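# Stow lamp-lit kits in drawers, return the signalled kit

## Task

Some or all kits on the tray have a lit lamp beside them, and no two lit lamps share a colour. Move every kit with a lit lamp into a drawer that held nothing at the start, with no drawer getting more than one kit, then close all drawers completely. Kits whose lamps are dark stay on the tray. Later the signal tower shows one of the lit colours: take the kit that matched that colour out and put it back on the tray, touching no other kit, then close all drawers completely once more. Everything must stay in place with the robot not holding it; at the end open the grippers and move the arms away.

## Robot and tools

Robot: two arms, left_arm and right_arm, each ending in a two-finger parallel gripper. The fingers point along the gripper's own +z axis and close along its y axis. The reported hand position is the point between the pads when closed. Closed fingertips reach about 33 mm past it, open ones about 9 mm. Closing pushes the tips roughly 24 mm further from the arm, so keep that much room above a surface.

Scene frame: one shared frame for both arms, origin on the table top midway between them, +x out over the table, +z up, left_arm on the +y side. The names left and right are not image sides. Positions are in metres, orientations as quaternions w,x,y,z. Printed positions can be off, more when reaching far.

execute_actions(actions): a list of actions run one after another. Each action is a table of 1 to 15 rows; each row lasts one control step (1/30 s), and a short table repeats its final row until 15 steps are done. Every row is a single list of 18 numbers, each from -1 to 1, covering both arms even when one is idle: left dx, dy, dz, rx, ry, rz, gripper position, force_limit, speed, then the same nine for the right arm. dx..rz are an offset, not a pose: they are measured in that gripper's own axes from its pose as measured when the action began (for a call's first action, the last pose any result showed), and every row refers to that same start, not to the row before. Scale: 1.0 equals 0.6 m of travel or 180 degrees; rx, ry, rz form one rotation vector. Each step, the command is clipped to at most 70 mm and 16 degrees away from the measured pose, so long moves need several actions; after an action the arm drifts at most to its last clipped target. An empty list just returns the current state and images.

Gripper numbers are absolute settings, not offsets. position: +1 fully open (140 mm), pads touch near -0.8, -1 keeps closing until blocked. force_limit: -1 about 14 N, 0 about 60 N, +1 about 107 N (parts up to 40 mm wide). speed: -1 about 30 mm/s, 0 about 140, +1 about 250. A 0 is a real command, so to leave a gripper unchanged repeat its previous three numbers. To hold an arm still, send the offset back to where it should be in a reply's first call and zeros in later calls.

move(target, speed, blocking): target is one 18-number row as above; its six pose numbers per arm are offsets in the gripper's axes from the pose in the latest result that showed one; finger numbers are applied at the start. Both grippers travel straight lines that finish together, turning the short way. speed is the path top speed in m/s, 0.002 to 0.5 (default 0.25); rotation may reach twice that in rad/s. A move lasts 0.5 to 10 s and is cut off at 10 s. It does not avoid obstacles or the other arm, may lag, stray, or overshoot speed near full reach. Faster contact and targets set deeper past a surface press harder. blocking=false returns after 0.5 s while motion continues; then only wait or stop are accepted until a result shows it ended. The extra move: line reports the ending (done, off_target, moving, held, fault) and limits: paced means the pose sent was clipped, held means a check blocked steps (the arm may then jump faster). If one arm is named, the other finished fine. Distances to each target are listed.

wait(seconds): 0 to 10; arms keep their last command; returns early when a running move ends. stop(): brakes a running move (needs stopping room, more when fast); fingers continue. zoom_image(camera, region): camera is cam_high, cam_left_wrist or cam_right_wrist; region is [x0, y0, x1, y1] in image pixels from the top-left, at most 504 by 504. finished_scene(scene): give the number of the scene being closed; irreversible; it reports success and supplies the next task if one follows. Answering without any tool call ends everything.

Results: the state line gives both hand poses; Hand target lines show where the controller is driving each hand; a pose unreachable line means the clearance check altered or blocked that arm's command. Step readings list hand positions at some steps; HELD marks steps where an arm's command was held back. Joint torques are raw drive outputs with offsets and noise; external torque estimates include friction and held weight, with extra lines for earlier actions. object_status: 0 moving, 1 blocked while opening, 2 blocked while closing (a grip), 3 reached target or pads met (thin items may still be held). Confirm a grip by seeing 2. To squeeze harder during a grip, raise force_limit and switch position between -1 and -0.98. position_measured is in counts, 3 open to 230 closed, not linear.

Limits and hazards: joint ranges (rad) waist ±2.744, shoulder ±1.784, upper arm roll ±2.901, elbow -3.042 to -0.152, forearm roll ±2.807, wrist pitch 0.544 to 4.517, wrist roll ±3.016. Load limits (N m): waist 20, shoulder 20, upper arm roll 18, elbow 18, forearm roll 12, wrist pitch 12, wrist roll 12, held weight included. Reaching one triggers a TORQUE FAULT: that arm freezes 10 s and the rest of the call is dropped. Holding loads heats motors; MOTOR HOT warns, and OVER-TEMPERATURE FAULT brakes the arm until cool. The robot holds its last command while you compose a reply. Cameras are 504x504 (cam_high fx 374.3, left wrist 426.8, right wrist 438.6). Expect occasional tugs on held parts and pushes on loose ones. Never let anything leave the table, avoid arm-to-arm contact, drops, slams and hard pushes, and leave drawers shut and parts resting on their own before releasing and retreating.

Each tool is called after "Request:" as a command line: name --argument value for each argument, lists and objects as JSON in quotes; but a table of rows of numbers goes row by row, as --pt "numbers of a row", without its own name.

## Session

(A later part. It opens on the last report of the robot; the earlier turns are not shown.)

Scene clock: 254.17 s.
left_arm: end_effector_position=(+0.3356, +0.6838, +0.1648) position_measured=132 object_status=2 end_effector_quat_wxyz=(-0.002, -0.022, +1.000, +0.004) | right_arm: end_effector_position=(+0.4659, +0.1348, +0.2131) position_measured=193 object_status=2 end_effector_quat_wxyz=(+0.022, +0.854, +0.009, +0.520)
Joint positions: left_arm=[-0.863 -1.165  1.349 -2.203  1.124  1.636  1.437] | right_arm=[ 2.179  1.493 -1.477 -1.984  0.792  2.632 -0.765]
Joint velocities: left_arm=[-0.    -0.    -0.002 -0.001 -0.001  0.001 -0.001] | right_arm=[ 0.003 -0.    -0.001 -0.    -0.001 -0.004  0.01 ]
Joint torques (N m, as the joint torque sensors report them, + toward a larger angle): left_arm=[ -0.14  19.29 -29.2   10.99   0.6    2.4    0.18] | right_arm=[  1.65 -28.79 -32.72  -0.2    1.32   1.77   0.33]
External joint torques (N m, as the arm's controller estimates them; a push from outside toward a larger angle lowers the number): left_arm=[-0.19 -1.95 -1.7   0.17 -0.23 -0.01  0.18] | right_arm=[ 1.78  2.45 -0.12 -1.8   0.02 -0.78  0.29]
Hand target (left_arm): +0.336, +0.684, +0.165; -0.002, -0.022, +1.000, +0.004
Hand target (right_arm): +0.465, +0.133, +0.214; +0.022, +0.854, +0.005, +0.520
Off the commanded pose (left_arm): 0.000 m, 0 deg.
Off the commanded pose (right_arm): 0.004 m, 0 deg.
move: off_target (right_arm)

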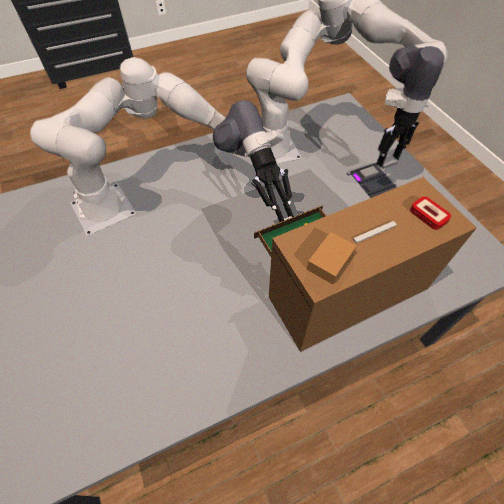

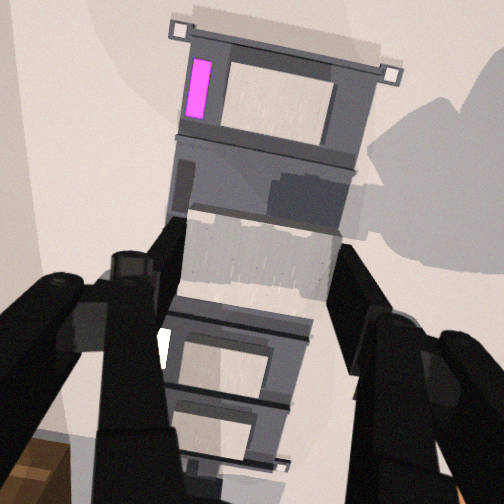

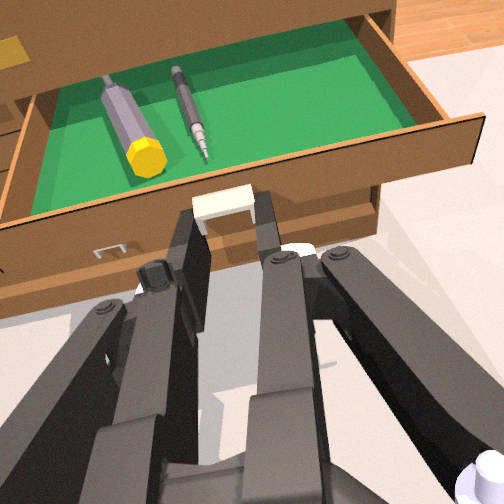

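Request:
move --target '[0,0,0,0,0,0,-1,0,0,0.096,-0.011,0.207,0,0,0,-1,0,-0.5]' --speed 0.08

Request:
execute_actions --actions '[[[0,0,0,0,0,0,-1,0,0,0,0,-0.003,0,0,0,-0.1,0,0]]]'

Request:
move --target '[0,0,0,0,0,0,-1,0,0,-0.03,0,-0.06,0,0,0,-0.1,0,0]' --speed 0.1

Request:
move --target '[0,0,0,0,0,0,-1,0,0,-0.133,-0.235,0.07,0,0,0,-0.1,0,0]' --speed 0.15

Scene clock: 258.60 s.
left_arm: end_effector_position=(+0.3356, +0.6838, +0.1648) position_measured=132 object_status=2 end_effector_quat_wxyz=(-0.002, -0.022, +1.000, +0.004) | right_arm: end_effector_position=(+0.6001, +0.1398, +0.2090) position_measured=193 object_status=2 end_effector_quat_wxyz=(+0.021, +0.854, +0.004, +0.519)
Joint positions: left_arm=[-0.863 -1.165  1.349 -2.203  1.124  1.636  1.437] | right_arm=[ 1.795  1.466 -1.423 -1.687  0.786  2.71  -0.822]
Joint velocities: left_arm=[ 0.002  0.002 -0.001 -0.     0.001  0.     0.   ] | right_arm=[-0.003 -0.003 -0.002  0.006 -0.005 -0.009 -0.003]
Joint torques (N m, as the joint torque sensors report them, + toward a larger angle): left_arm=[  0.23  19.99 -29.67  10.23   0.66   2.38   0.13] | right_arm=[ -5.81 -36.27 -25.43   8.52   1.32   3.41  -0.14]
External joint torques (N m, as the arm's controller estimates them; a push from outside toward a larger angle lowers the number): left_arm=[ 0.1  -1.27 -2.2  -0.63 -0.19 -0.02  0.13] | right_arm=[-5.82  2.89  6.81  5.25 -0.14  0.74 -0.17]
Hand target (left_arm): +0.336, +0.684, +0.165; -0.002, -0.022, +1.000, +0.004
Hand target (right_arm): +0.601, +0.142, +0.203; +0.023, +0.855, +0.010, +0.518
Off the commanded pose (left_arm): 0.000 m, 0 deg.
Off the commanded pose (right_arm): 0.003 m, 1 deg.
move: done

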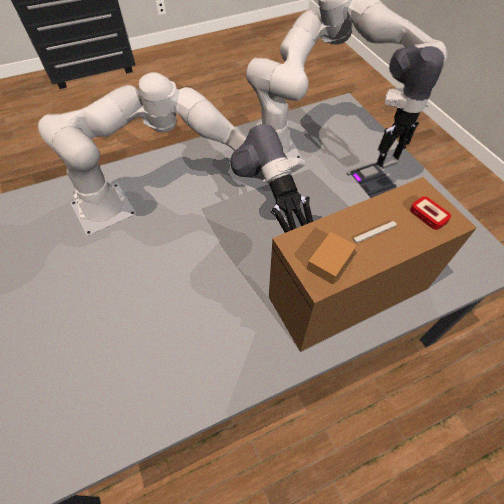

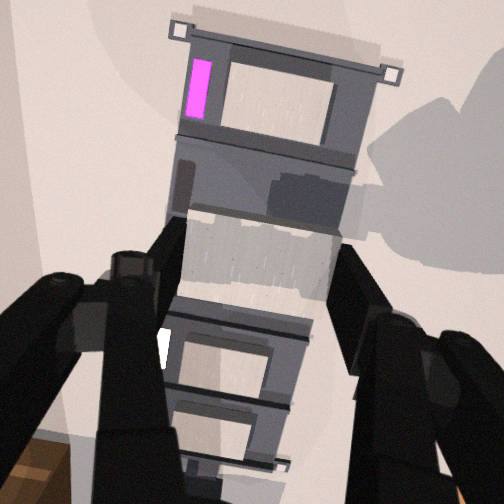

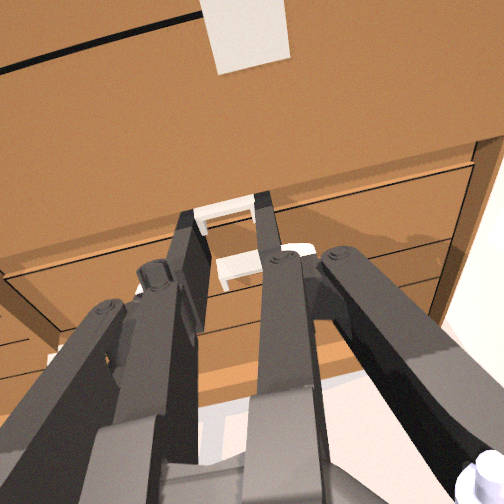

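Scene clock: 259.10 s.
left_arm: end_effector_position=(+0.3356, +0.6838, +0.1648) position_measured=132 object_status=2 end_effector_quat_wxyz=(-0.002, -0.022, +1.000, +0.004) | right_arm: end_effector_position=(+0.5983, +0.1402, +0.2088) position_measured=141 object_status=3 end_effector_quat_wxyz=(+0.021, +0.855, +0.005, +0.519)
Joint positions: left_arm=[-0.863 -1.165  1.349 -2.203  1.124  1.636  1.437] | right_arm=[ 1.799  1.466 -1.424 -1.69   0.786  2.708 -0.822]
Joint velocities: left_arm=[ 0.    -0.     0.001  0.001 -0.     0.    -0.   ] | right_arm=[ 0.    -0.     0.     0.001  0.    -0.    -0.001]
Joint torques (N m, as the joint torque sensors report them, + toward a larger angle): left_arm=[  0.02  19.82 -29.05  10.01   0.67   2.45  -0.06] | right_arm=[ -0.01 -38.21 -31.38   2.16   1.44   2.8    0.11]
External joint torques (N m, as the arm's controller estimates them; a push from outside toward a larger angle lowers the number): left_arm=[-0.1  -1.37 -1.62 -0.83 -0.16  0.05 -0.06] | right_arm=[-0.13  0.98  0.96 -1.19 -0.02  0.11  0.08]
Hand target (left_arm): +0.336, +0.684, +0.165; -0.002, -0.022, +1.000, +0.004
Hand target (right_arm): +0.599, +0.140, +0.210; +0.021, +0.854, +0.004, +0.519
Off the commanded pose (left_arm): 0.000 m, 0 deg.
Off the commanded pose (right_arm): 0.001 m, 0 deg.
Step readings (end_effector_position):
0: left_arm (+0.3356, +0.6838, +0.1648) | right_arm (+0.6001, +0.1398, +0.2090)
1: left_arm (+0.3356, +0.6838, +0.1648) | right_arm (+0.5996, +0.1396, +0.2092)
2: left_arm (+0.3356, +0.6838, +0.1648) | right_arm (+0.5988, +0.1397, +0.2089)
4: left_arm (+0.3356, +0.6838, +0.1648) | right_arm (+0.5983, +0.1402, +0.2088)
8: left_arm (+0.3356, +0.6838, +0.1648) | right_arm (+0.5983, +0.1402, +0.2088)
15: end_effector_position above

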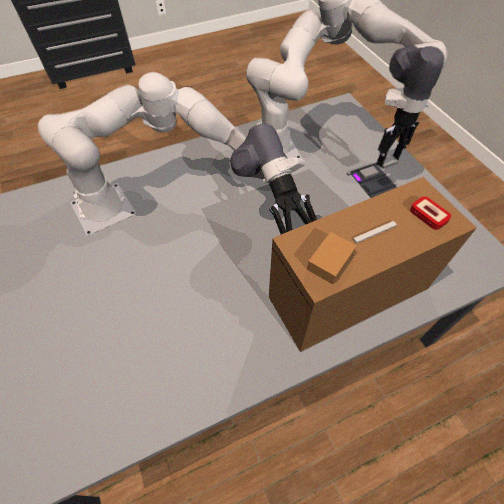

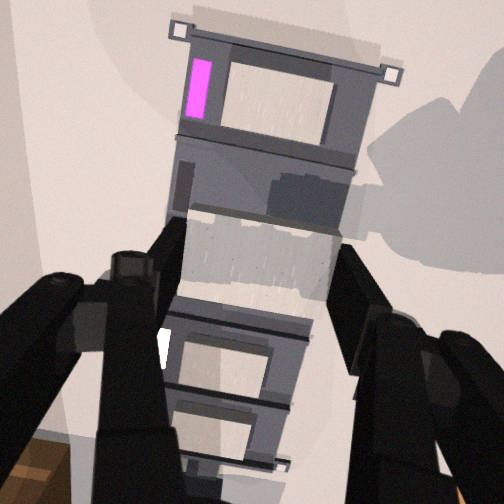

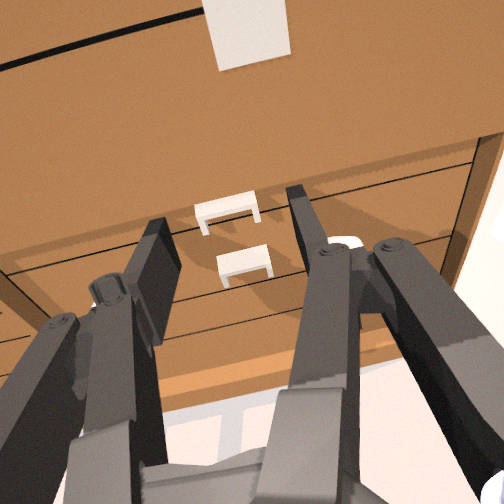

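Scene clock: 260.03 s.
left_arm: end_effector_position=(+0.3356, +0.6838, +0.1648) position_measured=132 object_status=2 end_effector_quat_wxyz=(-0.002, -0.022, +1.000, +0.004) | right_arm: end_effector_position=(+0.5580, +0.1418, +0.2099) position_measured=141 object_status=3 end_effector_quat_wxyz=(+0.023, +0.854, +0.010, +0.519)
Joint positions: left_arm=[-0.863 -1.165  1.349 -2.203  1.124  1.636  1.437] | right_arm=[ 1.914  1.467 -1.437 -1.784  0.786  2.695 -0.813]
Joint velocities: left_arm=[ 0.     0.     0.    -0.001 -0.001  0.    -0.   ] | right_arm=[-0.     0.001  0.001 -0.001 -0.002 -0.003  0.006]
Joint torques (N m, as the joint torque sensors report them, + toward a larger angle): left_arm=[ -0.06  19.14 -28.6    9.98   0.61   2.37   0.18] | right_arm=[ -0.04 -34.57 -32.68   1.37   2.     2.3    0.45]
External joint torques (N m, as the arm's controller estimates them; a push from outside toward a larger angle lowers the number): left_arm=[ 0.02 -2.09 -1.11 -0.74 -0.21 -0.04  0.18] | right_arm=[ 0.    2.01 -0.17 -1.43  0.57 -0.32  0.42]
Hand target (left_arm): +0.336, +0.684, +0.165; -0.002, -0.022, +1.000, +0.004
Hand target (right_arm): +0.558, +0.140, +0.211; +0.021, +0.854, +0.004, +0.519
Off the commanded pose (left_arm): 0.000 m, 0 deg.
Off the commanded pose (right_arm): 0.001 m, 1 deg.
move: done

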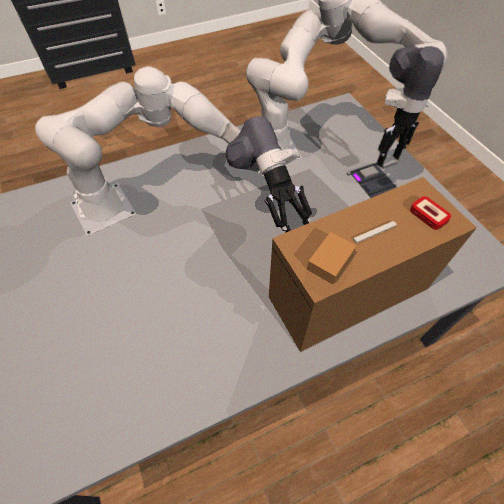

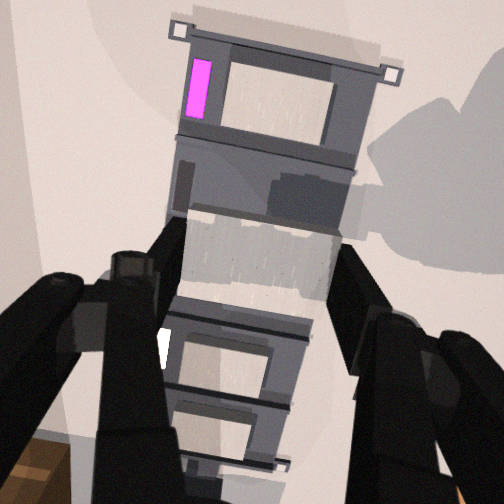

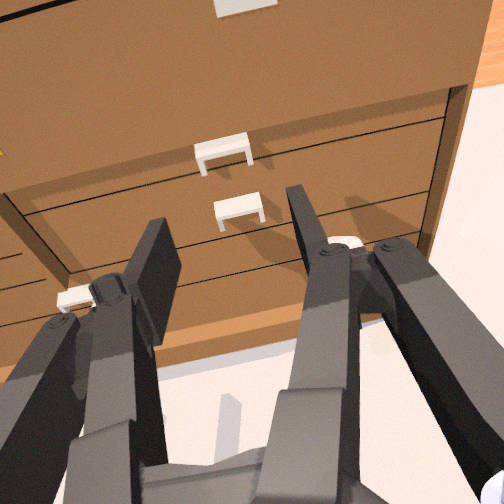

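Scene clock: 262.03 s.
left_arm: end_effector_position=(+0.3356, +0.6838, +0.1648) position_measured=132 object_status=2 end_effector_quat_wxyz=(-0.002, -0.022, +1.000, +0.004) | right_arm: end_effector_position=(+0.5580, +0.2805, +0.1119) position_measured=141 object_status=3 end_effector_quat_wxyz=(+0.026, +0.854, +0.017, +0.519)
Joint positions: left_arm=[-0.863 -1.165  1.349 -2.203  1.124  1.636  1.437] | right_arm=[ 1.579  1.742 -1.559 -1.037  0.737  2.364 -0.452]
Joint velocities: left_arm=[-0.001 -0.     0.001 -0.001 -0.    -0.     0.   ] | right_arm=[-0.003  0.001 -0.001  0.005  0.    -0.012  0.03 ]
Joint torques (N m, as the joint torque sensors report them, + toward a larger angle): left_arm=[  1.32  19.29 -28.8   10.24   0.62   2.33   0.06] | right_arm=[ -1.5  -49.23 -25.37  -1.97   0.84   1.56   0.39]
External joint torques (N m, as the arm's controller estimates them; a push from outside toward a larger angle lowers the number): left_arm=[ 1.39 -1.94 -1.28 -0.53 -0.2  -0.08  0.06] | right_arm=[-1.41  2.36 -0.18  0.91  0.3  -0.4   0.37]
Hand target (left_arm): +0.336, +0.684, +0.165; -0.002, -0.022, +1.000, +0.004
Hand target (right_arm): +0.559, +0.280, +0.112; +0.023, +0.855, +0.010, +0.519
Off the commanded pose (left_arm): 0.000 m, 0 deg.
Off the commanded pose (right_arm): 0.003 m, 1 deg.
move: done

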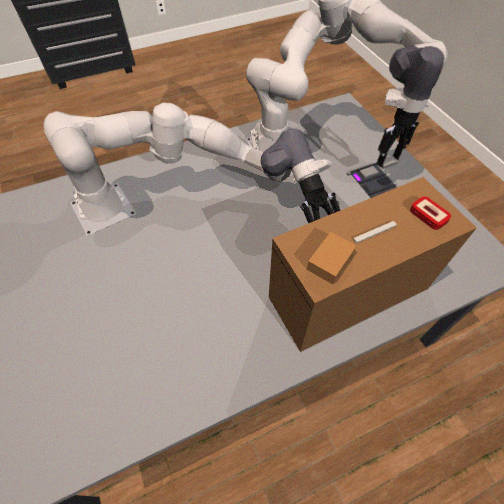

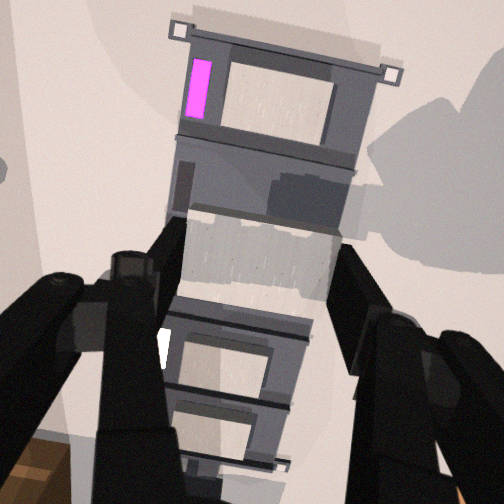

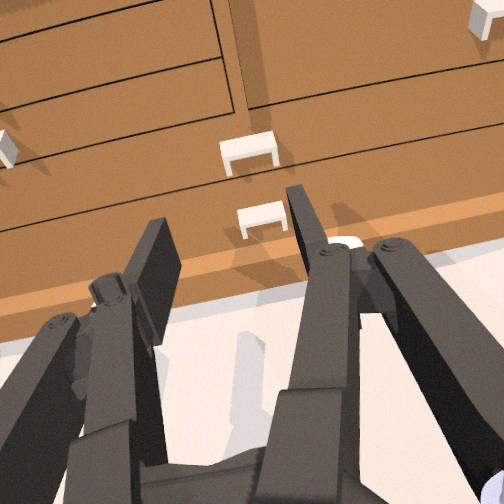

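Request:
move --target '[0,0,0,0,0,0,-1,0,0,0.04,0.022,-0.007,0,-0.1,0,-0.1,0,0]' --speed 0.15

Request:
move --target '[0,0,0,0,0,0,-1,0,0,0.012,0,0.045,0,0,0,-0.1,0,0]' --speed 0.04

Scene clock: 267.60 s.
left_arm: end_effector_position=(+0.3356, +0.6838, +0.1648) position_measured=132 object_status=2 end_effector_quat_wxyz=(-0.002, -0.022, +1.000, +0.004) | right_arm: end_effector_position=(+0.5632, +0.2710, +0.1325) position_measured=141 object_status=3 end_effector_quat_wxyz=(+0.025, +0.926, +0.009, +0.376)
Joint positions: left_arm=[-0.863 -1.165  1.349 -2.203  1.124  1.636  1.437] | right_arm=[ 1.41   1.478 -1.369 -0.862  0.738  2.17  -0.648]
Joint velocities: left_arm=[-0.001  0.002  0.    -0.     0.001  0.     0.002] | right_arm=[-0.001  0.     0.001  0.006  0.001 -0.017 -0.02 ]
Joint torques (N m, as the joint torque sensors report them, + toward a larger angle): left_arm=[  0.94  19.93 -29.11   9.53   0.65   2.31   0.  ] | right_arm=[ -1.78 -53.36 -19.11   7.62  -0.6    2.28  -0.21]
External joint torques (N m, as the arm's controller estimates them; a push from outside toward a larger angle lowers the number): left_arm=[ 1.05 -1.39 -1.55 -1.2  -0.18 -0.1   0.  ] | right_arm=[-1.64  1.94  2.6   2.24 -0.94 -0.44 -0.23]
Hand target (left_arm): +0.336, +0.684, +0.165; -0.002, -0.022, +1.000, +0.004
Hand target (right_arm): +0.564, +0.269, +0.131; +0.030, +0.926, +0.015, +0.375
Off the commanded pose (left_arm): 0.000 m, 0 deg.
Off the commanded pose (right_arm): 0.005 m, 1 deg.
move: off_target (right_arm)

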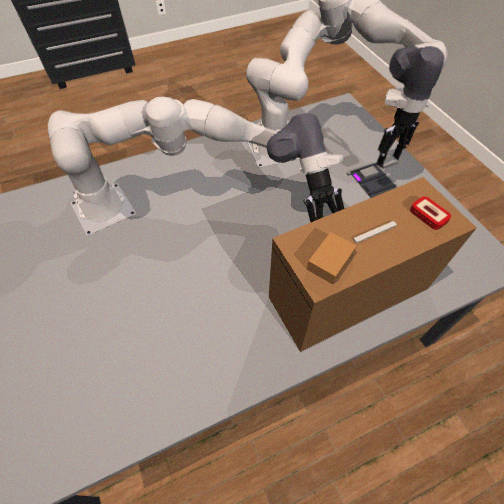

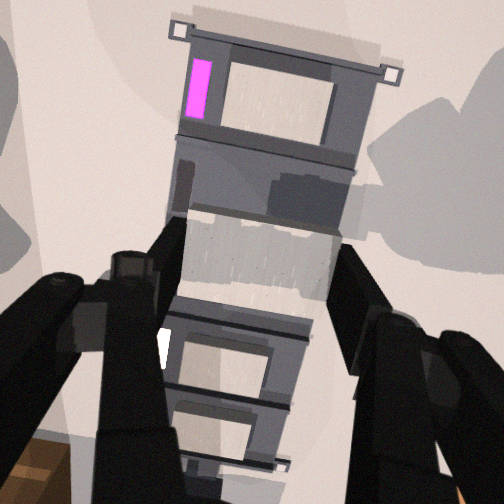

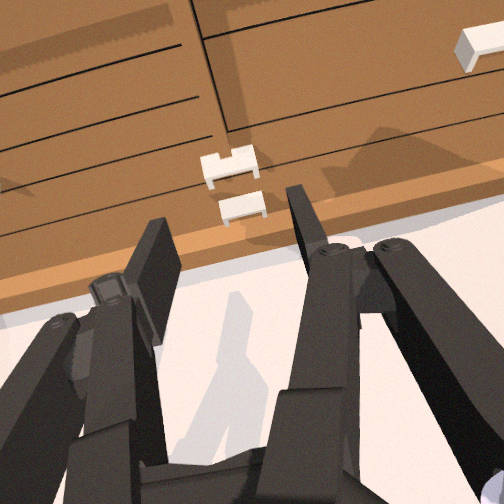

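Scene clock: 268.67 s.
left_arm: end_effector_position=(+0.3356, +0.6838, +0.1648) position_measured=132 object_status=2 end_effector_quat_wxyz=(-0.002, -0.022, +1.000, +0.004) | right_arm: end_effector_position=(+0.5865, +0.2723, +0.1175) position_measured=141 object_status=3 end_effector_quat_wxyz=(+0.024, +0.927, +0.016, +0.375)
Joint positions: left_arm=[-0.863 -1.165  1.349 -2.203  1.124  1.636  1.437] | right_arm=[ 1.272  1.522 -1.369 -0.669  0.738  2.139 -0.619]
Joint velocities: left_arm=[-0.001 -0.     0.001 -0.001 -0.001  0.     0.001] | right_arm=[-0.015  0.003 -0.     0.045  0.    -0.026  0.028]
Joint torques (N m, as the joint torque sensors report them, + toward a larger angle): left_arm=[  0.32  19.44 -29.54  10.21   0.74   2.31   0.1 ] | right_arm=[ -1.63 -55.46 -18.45   5.96  -0.42   2.21   0.42]
External joint torques (N m, as the arm's controller estimates them; a push from outside toward a larger angle lowers the number): left_arm=[ 0.45 -1.8  -2.11 -0.48 -0.08 -0.09  0.1 ] | right_arm=[-1.66  2.14 -0.8   0.9  -0.69 -0.46  0.39]
Hand target (left_arm): +0.336, +0.684, +0.165; -0.002, -0.022, +1.000, +0.004
Hand target (right_arm): +0.587, +0.271, +0.117; +0.024, +0.926, +0.009, +0.376
Off the commanded pose (left_arm): 0.000 m, 0 deg.
Off the commanded pose (right_arm): 0.002 m, 1 deg.
move: done

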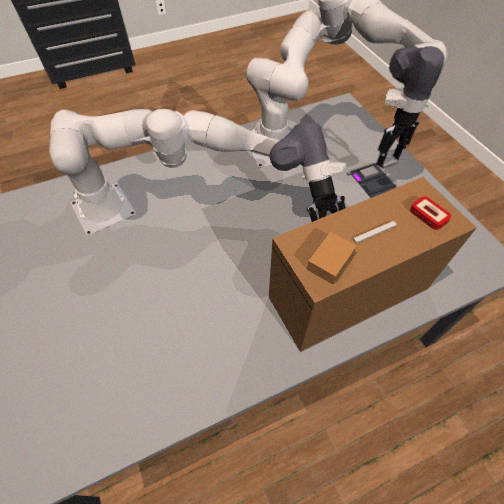

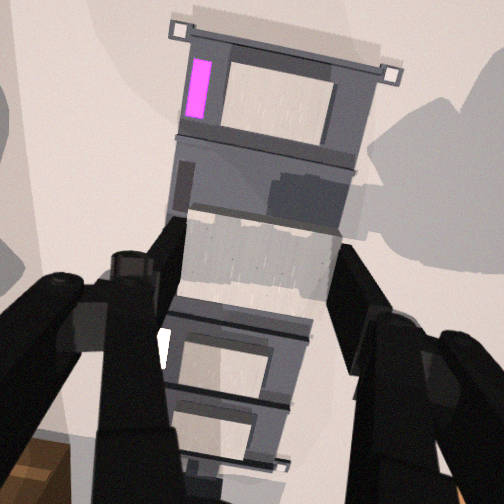

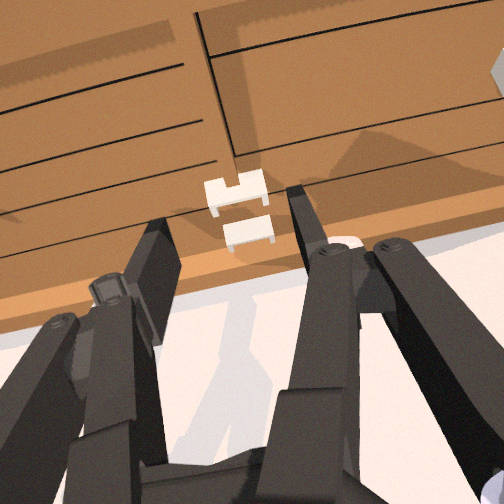

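Request:
move --target '[0,0,0,0,0,0,-1,0,0,0.008,0.01,0.012,0,0,0,-0.1,0,0]' --speed 0.03

Request:
move --target '[0,0,0,0,0,0,-1,0,0,0,0,0,0,0,0,-1,0,-0.5]'

Scene clock: 271.70 s.
left_arm: end_effector_position=(+0.3356, +0.6838, +0.1648) position_measured=132 object_status=2 end_effector_quat_wxyz=(-0.002, -0.022, +1.000, +0.004) | right_arm: end_effector_position=(+0.5940, +0.2668, +0.1166) position_measured=141 object_status=3 end_effector_quat_wxyz=(+0.024, +0.926, +0.012, +0.376)
Joint positions: left_arm=[-0.863 -1.165  1.349 -2.203  1.124  1.636  1.437] | right_arm=[ 1.268  1.522 -1.366 -0.681  0.738  2.152 -0.623]
Joint velocities: left_arm=[-0.    -0.001 -0.001 -0.001  0.     0.001 -0.001] | right_arm=[-0.    -0.     0.004 -0.004 -0.     0.01  -0.012]
Joint torques (N m, as the joint torque sensors report them, + toward a larger angle): left_arm=[  0.13  19.36 -28.75  11.16   0.71   2.43   0.14] | right_arm=[ -1.27 -56.14 -14.47   3.59   0.75   2.9   -0.14]
External joint torques (N m, as the arm's controller estimates them; a push from outside toward a larger angle lowers the number): left_arm=[ 0.21 -1.82 -1.27  0.44 -0.11  0.01  0.14] | right_arm=[-1.32  1.35  3.44 -1.63  0.46  0.21 -0.16]
Hand target (left_arm): +0.336, +0.684, +0.165; -0.002, -0.022, +1.000, +0.004
Hand target (right_arm): +0.595, +0.266, +0.116; +0.024, +0.927, +0.015, +0.375
Off the commanded pose (left_arm): 0.000 m, 0 deg.
Off the commanded pose (right_arm): 0.001 m, 0 deg.
move: done

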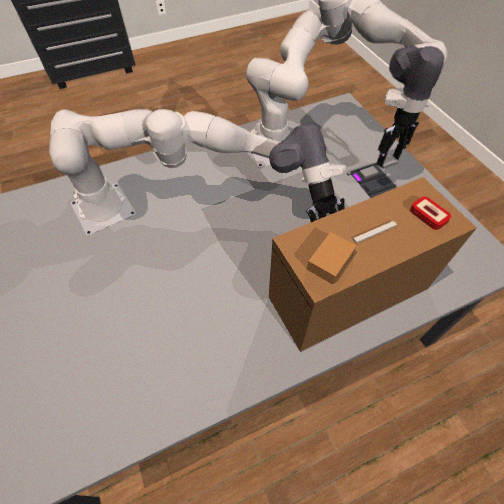

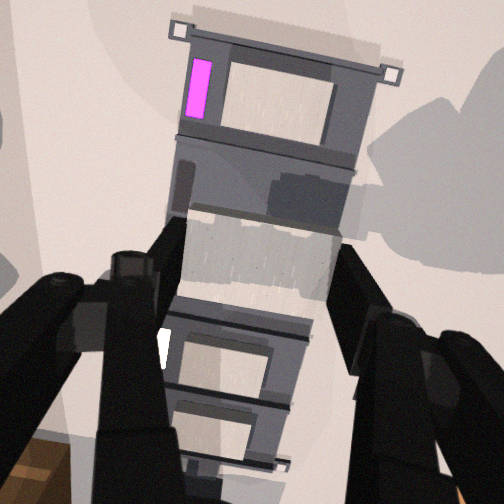

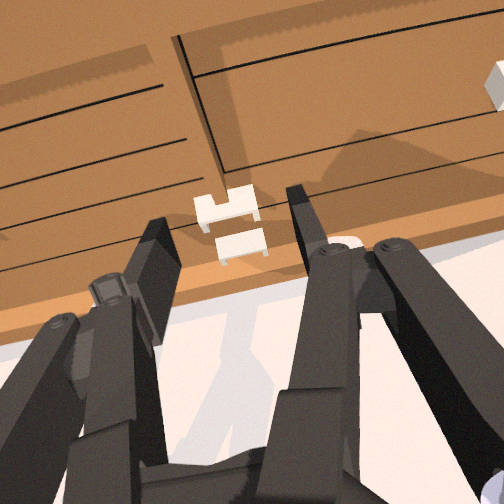

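Scene clock: 272.30 s.
left_arm: end_effector_position=(+0.3356, +0.6838, +0.1648) position_measured=132 object_status=2 end_effector_quat_wxyz=(-0.002, -0.022, +1.000, +0.004) | right_arm: end_effector_position=(+0.5941, +0.2663, +0.1168) position_measured=193 object_status=2 end_effector_quat_wxyz=(+0.025, +0.926, +0.012, +0.376)
Joint positions: left_arm=[-0.863 -1.165  1.349 -2.203  1.124  1.636  1.437] | right_arm=[ 1.268  1.521 -1.366 -0.682  0.737  2.15  -0.623]
Joint velocities: left_arm=[ 0.    -0.001  0.    -0.001  0.001  0.001 -0.   ] | right_arm=[-0.001  0.     0.001  0.001 -0.     0.001  0.   ]
Joint torques (N m, as the joint torque sensors report them, + toward a larger angle): left_arm=[  0.28  19.55 -28.62  10.55   0.66   2.36   0.11] | right_arm=[ -0.4  -55.22 -16.31   5.18   0.29   2.89   0.12]
External joint torques (N m, as the arm's controller estimates them; a push from outside toward a larger angle lowers the number): left_arm=[ 0.26 -1.63 -1.12 -0.25 -0.17 -0.06  0.1 ] | right_arm=[-0.28  2.27  1.63  0.05  0.02  0.2   0.1 ]
Hand target (left_arm): +0.336, +0.684, +0.165; -0.002, -0.022, +1.000, +0.004
Hand target (right_arm): +0.594, +0.267, +0.117; +0.024, +0.926, +0.012, +0.376
Off the commanded pose (left_arm): 0.000 m, 0 deg.
Off the commanded pose (right_arm): 0.001 m, 0 deg.
move: done

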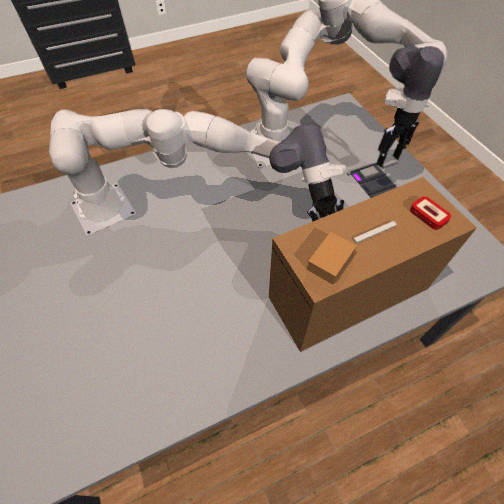

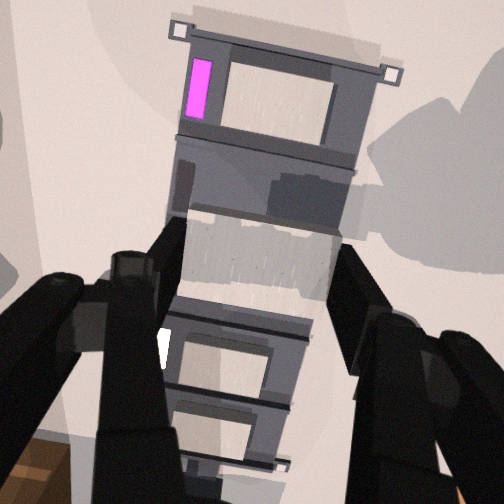

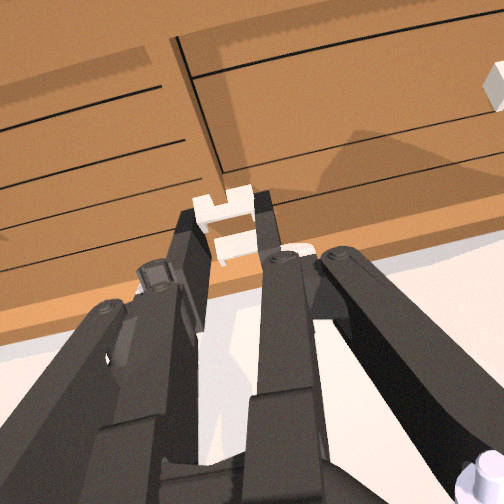

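Request:
move --target '[0,0,0,0,0,0,-1,0,0,-0.168,0.009,-0.162,0,0,0,-1,0,-0.5]' --speed 0.08

Scene clock: 275.67 s.
left_arm: end_effector_position=(+0.3356, +0.6838, +0.1648) position_measured=132 object_status=2 end_effector_quat_wxyz=(-0.002, -0.022, +1.000, +0.004) | right_arm: end_effector_position=(+0.4567, +0.2604, +0.1216) position_measured=193 object_status=2 end_effector_quat_wxyz=(+0.022, +0.924, +0.014, +0.382)
Joint positions: left_arm=[-0.863 -1.165  1.349 -2.203  1.124  1.636  1.437] | right_arm=[ 1.812  1.436 -1.372 -1.348  0.762  2.285 -0.676]
Joint velocities: left_arm=[-0.001 -0.    -0.001  0.    -0.001 -0.    -0.   ] | right_arm=[ 0.004 -0.001  0.    -0.004  0.001  0.003  0.001]
Joint torques (N m, as the joint torque sensors report them, + toward a larger angle): left_arm=[  0.36  19.2  -28.99   9.76   0.73   2.34   0.07] | right_arm=[  1.52 -45.63 -27.4    3.26   0.51   1.77   0.34]
External joint torques (N m, as the arm's controller estimates them; a push from outside toward a larger angle lowers the number): left_arm=[ 0.47 -2.1  -1.36 -1.03 -0.11 -0.08  0.07] | right_arm=[ 1.32  0.97  1.88 -2.18 -0.06 -1.02  0.32]
Hand target (left_arm): +0.336, +0.684, +0.165; -0.002, -0.022, +1.000, +0.004
Hand target (right_arm): +0.456, +0.258, +0.120; +0.024, +0.925, +0.011, +0.380
Off the commanded pose (left_arm): 0.000 m, 0 deg.
Off the commanded pose (right_arm): 0.006 m, 1 deg.
move: off_target (right_arm)

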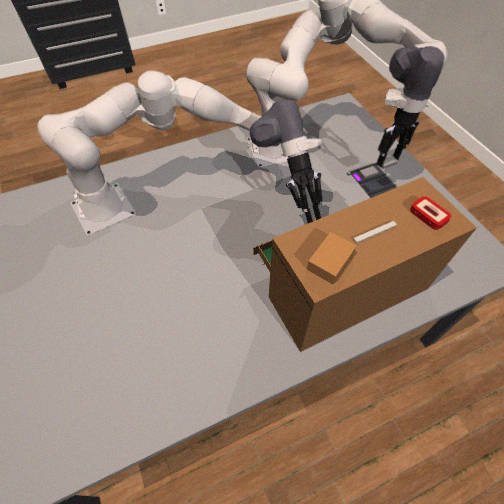

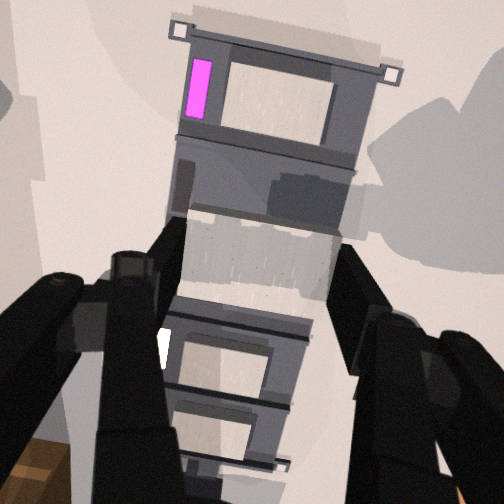

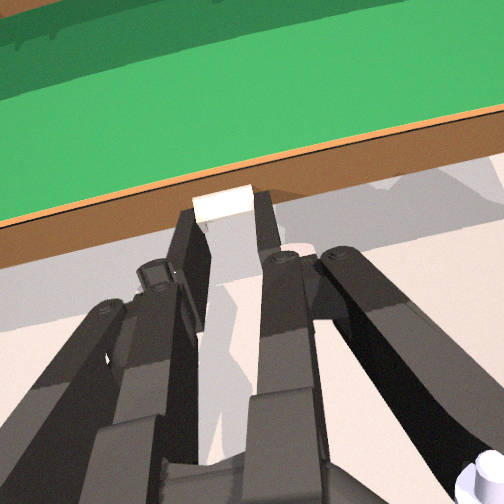

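Request:
move --target '[-0.323,-0.388,-0.125,0,0,0,-1,0,0,0,0,0,0,0,0,-1,0,-0.5]' --speed 0.15

Scene clock: 281.57 s.
left_arm: end_effector_position=(+0.5404, +0.4536, +0.2464) position_measured=132 object_status=2 end_effector_quat_wxyz=(+0.008, -0.015, +1.000, +0.001) | right_arm: end_effector_position=(+0.4566, +0.2604, +0.1217) position_measured=193 object_status=2 end_effector_quat_wxyz=(+0.022, +0.924, +0.014, +0.382)
Joint positions: left_arm=[-1.65  -0.91   1.481 -1.77   0.915  1.636  1.114] | right_arm=[ 1.812  1.436 -1.372 -1.349  0.762  2.286 -0.676]
Joint velocities: left_arm=[-0.001  0.001 -0.001  0.001 -0.003 -0.003 -0.017] | right_arm=[ 0.    -0.    -0.001 -0.     0.001  0.001 -0.001]
Joint torques (N m, as the joint torque sensors report them, + toward a larger angle): left_arm=[ -0.62  26.55 -26.82  16.    -0.41   2.01   0.01] | right_arm=[ -0.76 -45.   -27.5    6.01   0.47   2.68   0.09]
External joint torques (N m, as the arm's controller estimates them; a push from outside toward a larger angle lowers the number): left_arm=[-0.39 -0.68 -1.34  1.19 -1.22 -0.47  0.01] | right_arm=[-0.89  1.72  1.92  0.6  -0.1  -0.11  0.07]
Hand target (left_arm): +0.540, +0.453, +0.247; +0.006, -0.020, +1.000, +0.000
Hand target (right_arm): +0.457, +0.260, +0.122; +0.022, +0.924, +0.014, +0.382
Off the commanded pose (left_arm): 0.011 m, 1 deg.
Off the commanded pose (right_arm): 0.000 m, 0 deg.
move: off_target (left_arm)

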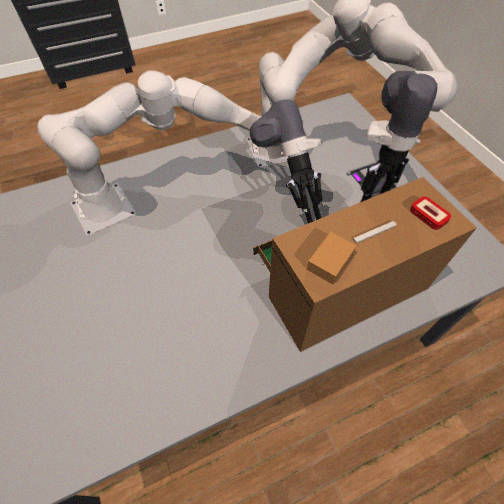

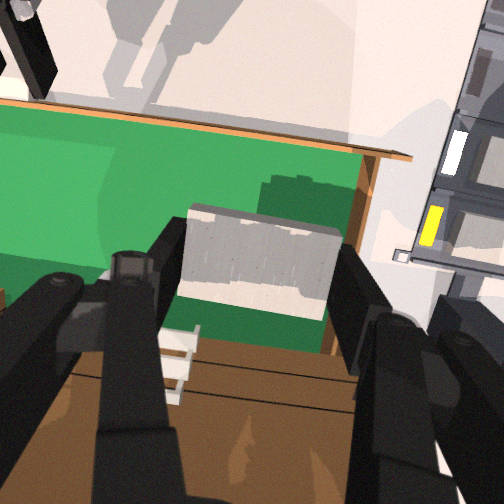

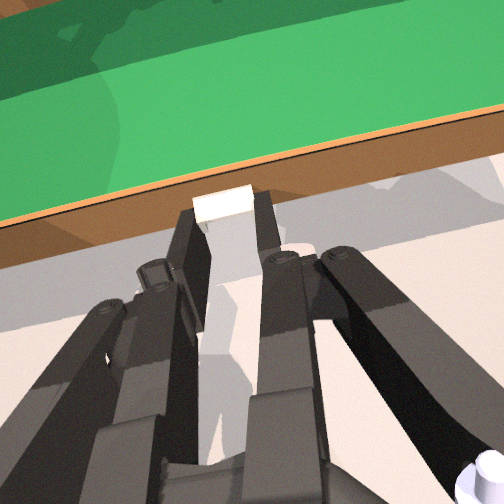

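Request:
move --target '[0.012,-0.04,0.165,0,0,0,-1,0,0,0,0,0,0,0,0,-1,0,-0.5]' --speed 0.1

Request:
move --target '[0,0,0.028,0,0,0,-1,0,0,0,0,0,0,0,0,-1,0,-0.5]' --speed 0.025

Scene clock: 285.10 s.
left_arm: end_effector_position=(+0.5346, +0.4298, +0.1479) position_measured=132 object_status=2 end_effector_quat_wxyz=(+0.006, -0.012, +1.000, +0.000) | right_arm: end_effector_position=(+0.4566, +0.2604, +0.1217) position_measured=193 object_status=2 end_effector_quat_wxyz=(+0.022, +0.924, +0.014, +0.382)
Joint positions: left_arm=[-1.674 -0.966  1.608 -1.93   1.012  1.811  1.027] | right_arm=[ 1.812  1.436 -1.372 -1.349  0.762  2.286 -0.676]
Joint velocities: left_arm=[ 0.001  0.     0.003  0.001  0.     0.012 -0.016] | right_arm=[-0.    -0.002  0.     0.     0.     0.    -0.001]
Joint torques (N m, as the joint torque sensors report them, + toward a larger angle): left_arm=[ -1.28  25.69 -27.02  11.49   1.69   2.99  -0.17] | right_arm=[ -0.44 -45.09 -27.62   5.31   0.53   2.73   0.12]
External joint torques (N m, as the arm's controller estimates them; a push from outside toward a larger angle lowers the number): left_arm=[-1.46 -1.74 -0.68 -2.48  0.89  0.53 -0.17] | right_arm=[-0.26  1.49  1.75  0.1  -0.03 -0.03  0.1 ]
Hand target (left_arm): +0.536, +0.428, +0.148; +0.009, -0.014, +1.000, +0.002
Hand target (right_arm): +0.457, +0.260, +0.122; +0.022, +0.924, +0.014, +0.382
Off the commanded pose (left_arm): 0.001 m, 0 deg.
Off the commanded pose (right_arm): 0.000 m, 0 deg.
move: done

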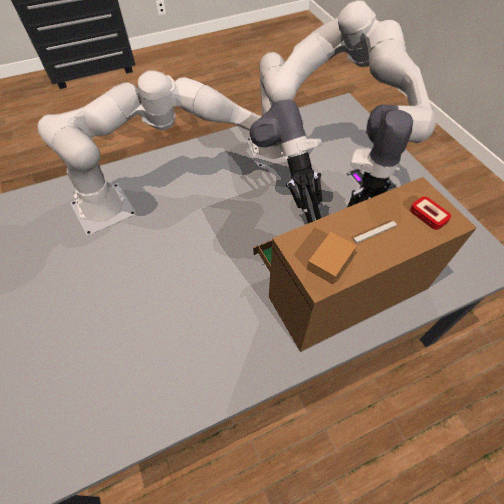

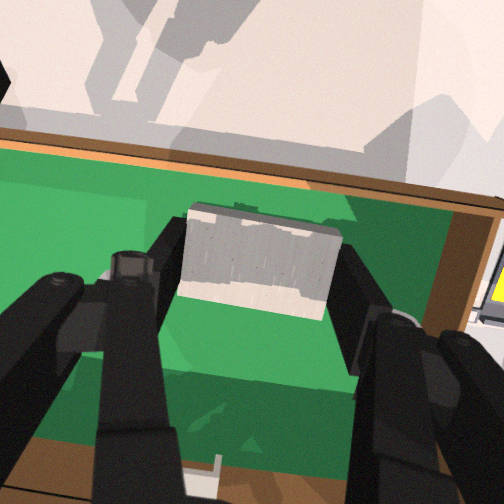

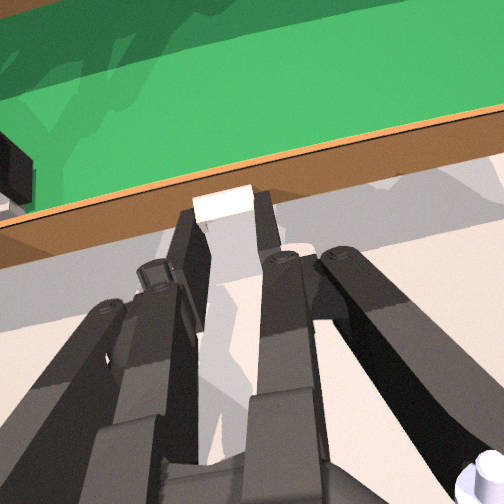

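Scene clock: 286.03 s.
left_arm: end_effector_position=(+0.5410, +0.4288, +0.1448) position_measured=132 object_status=2 end_effector_quat_wxyz=(+0.016, -0.012, +1.000, -0.001) | right_arm: end_effector_position=(+0.4566, +0.2604, +0.1215) position_measured=193 object_status=2 end_effector_quat_wxyz=(+0.022, +0.924, +0.014, +0.382)
Joint positions: left_arm=[-1.677 -0.967  1.618 -1.934  1.024  1.839  1.024] | right_arm=[ 1.812  1.436 -1.372 -1.349  0.762  2.286 -0.676]
Joint velocities: left_arm=[-0.    -0.     0.003 -0.001  0.001  0.012 -0.003] | right_arm=[ 0.    -0.    -0.001  0.002 -0.001  0.001  0.001]
Joint torques (N m, as the joint torque sensors report them, + toward a larger angle): left_arm=[ -2.5   21.99 -16.79   7.22   2.18   2.32  -0.11] | right_arm=[ -0.55 -45.32 -27.69   5.41   0.49   2.68   0.14]
External joint torques (N m, as the arm's controller estimates them; a push from outside toward a larger angle lowers the number): left_arm=[-2.51 -5.56  9.62 -6.61  1.39 -0.18 -0.1 ] | right_arm=[-0.74  1.27  1.64 -0.02 -0.08 -0.1   0.11]
Hand target (left_arm): +0.535, +0.430, +0.131; +0.006, -0.012, +1.000, +0.001
Hand target (right_arm): +0.457, +0.260, +0.122; +0.022, +0.924, +0.014, +0.382
Off the commanded pose (left_arm): 0.015 m, 1 deg.
Off the commanded pose (right_arm): 0.000 m, 0 deg.
move: off_target (left_arm)

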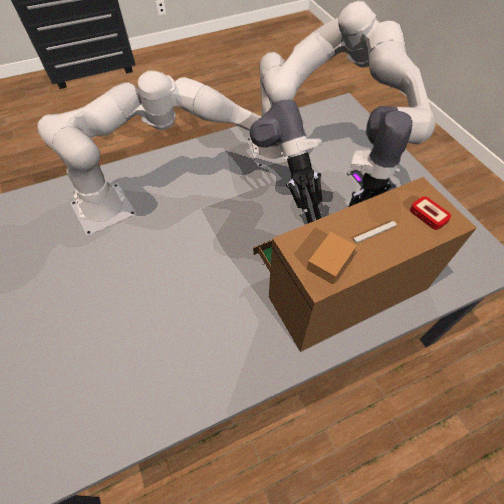

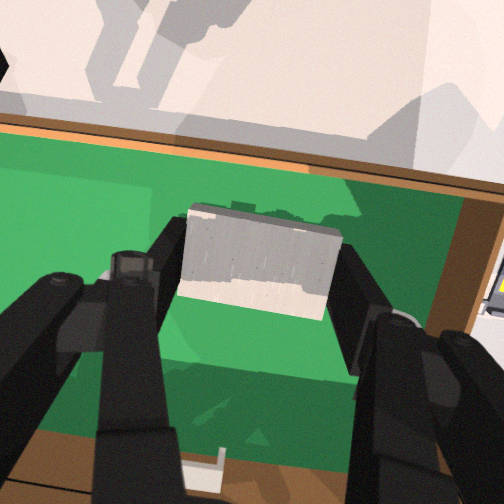

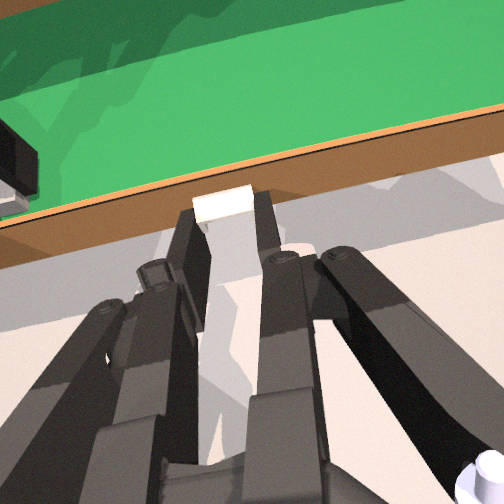

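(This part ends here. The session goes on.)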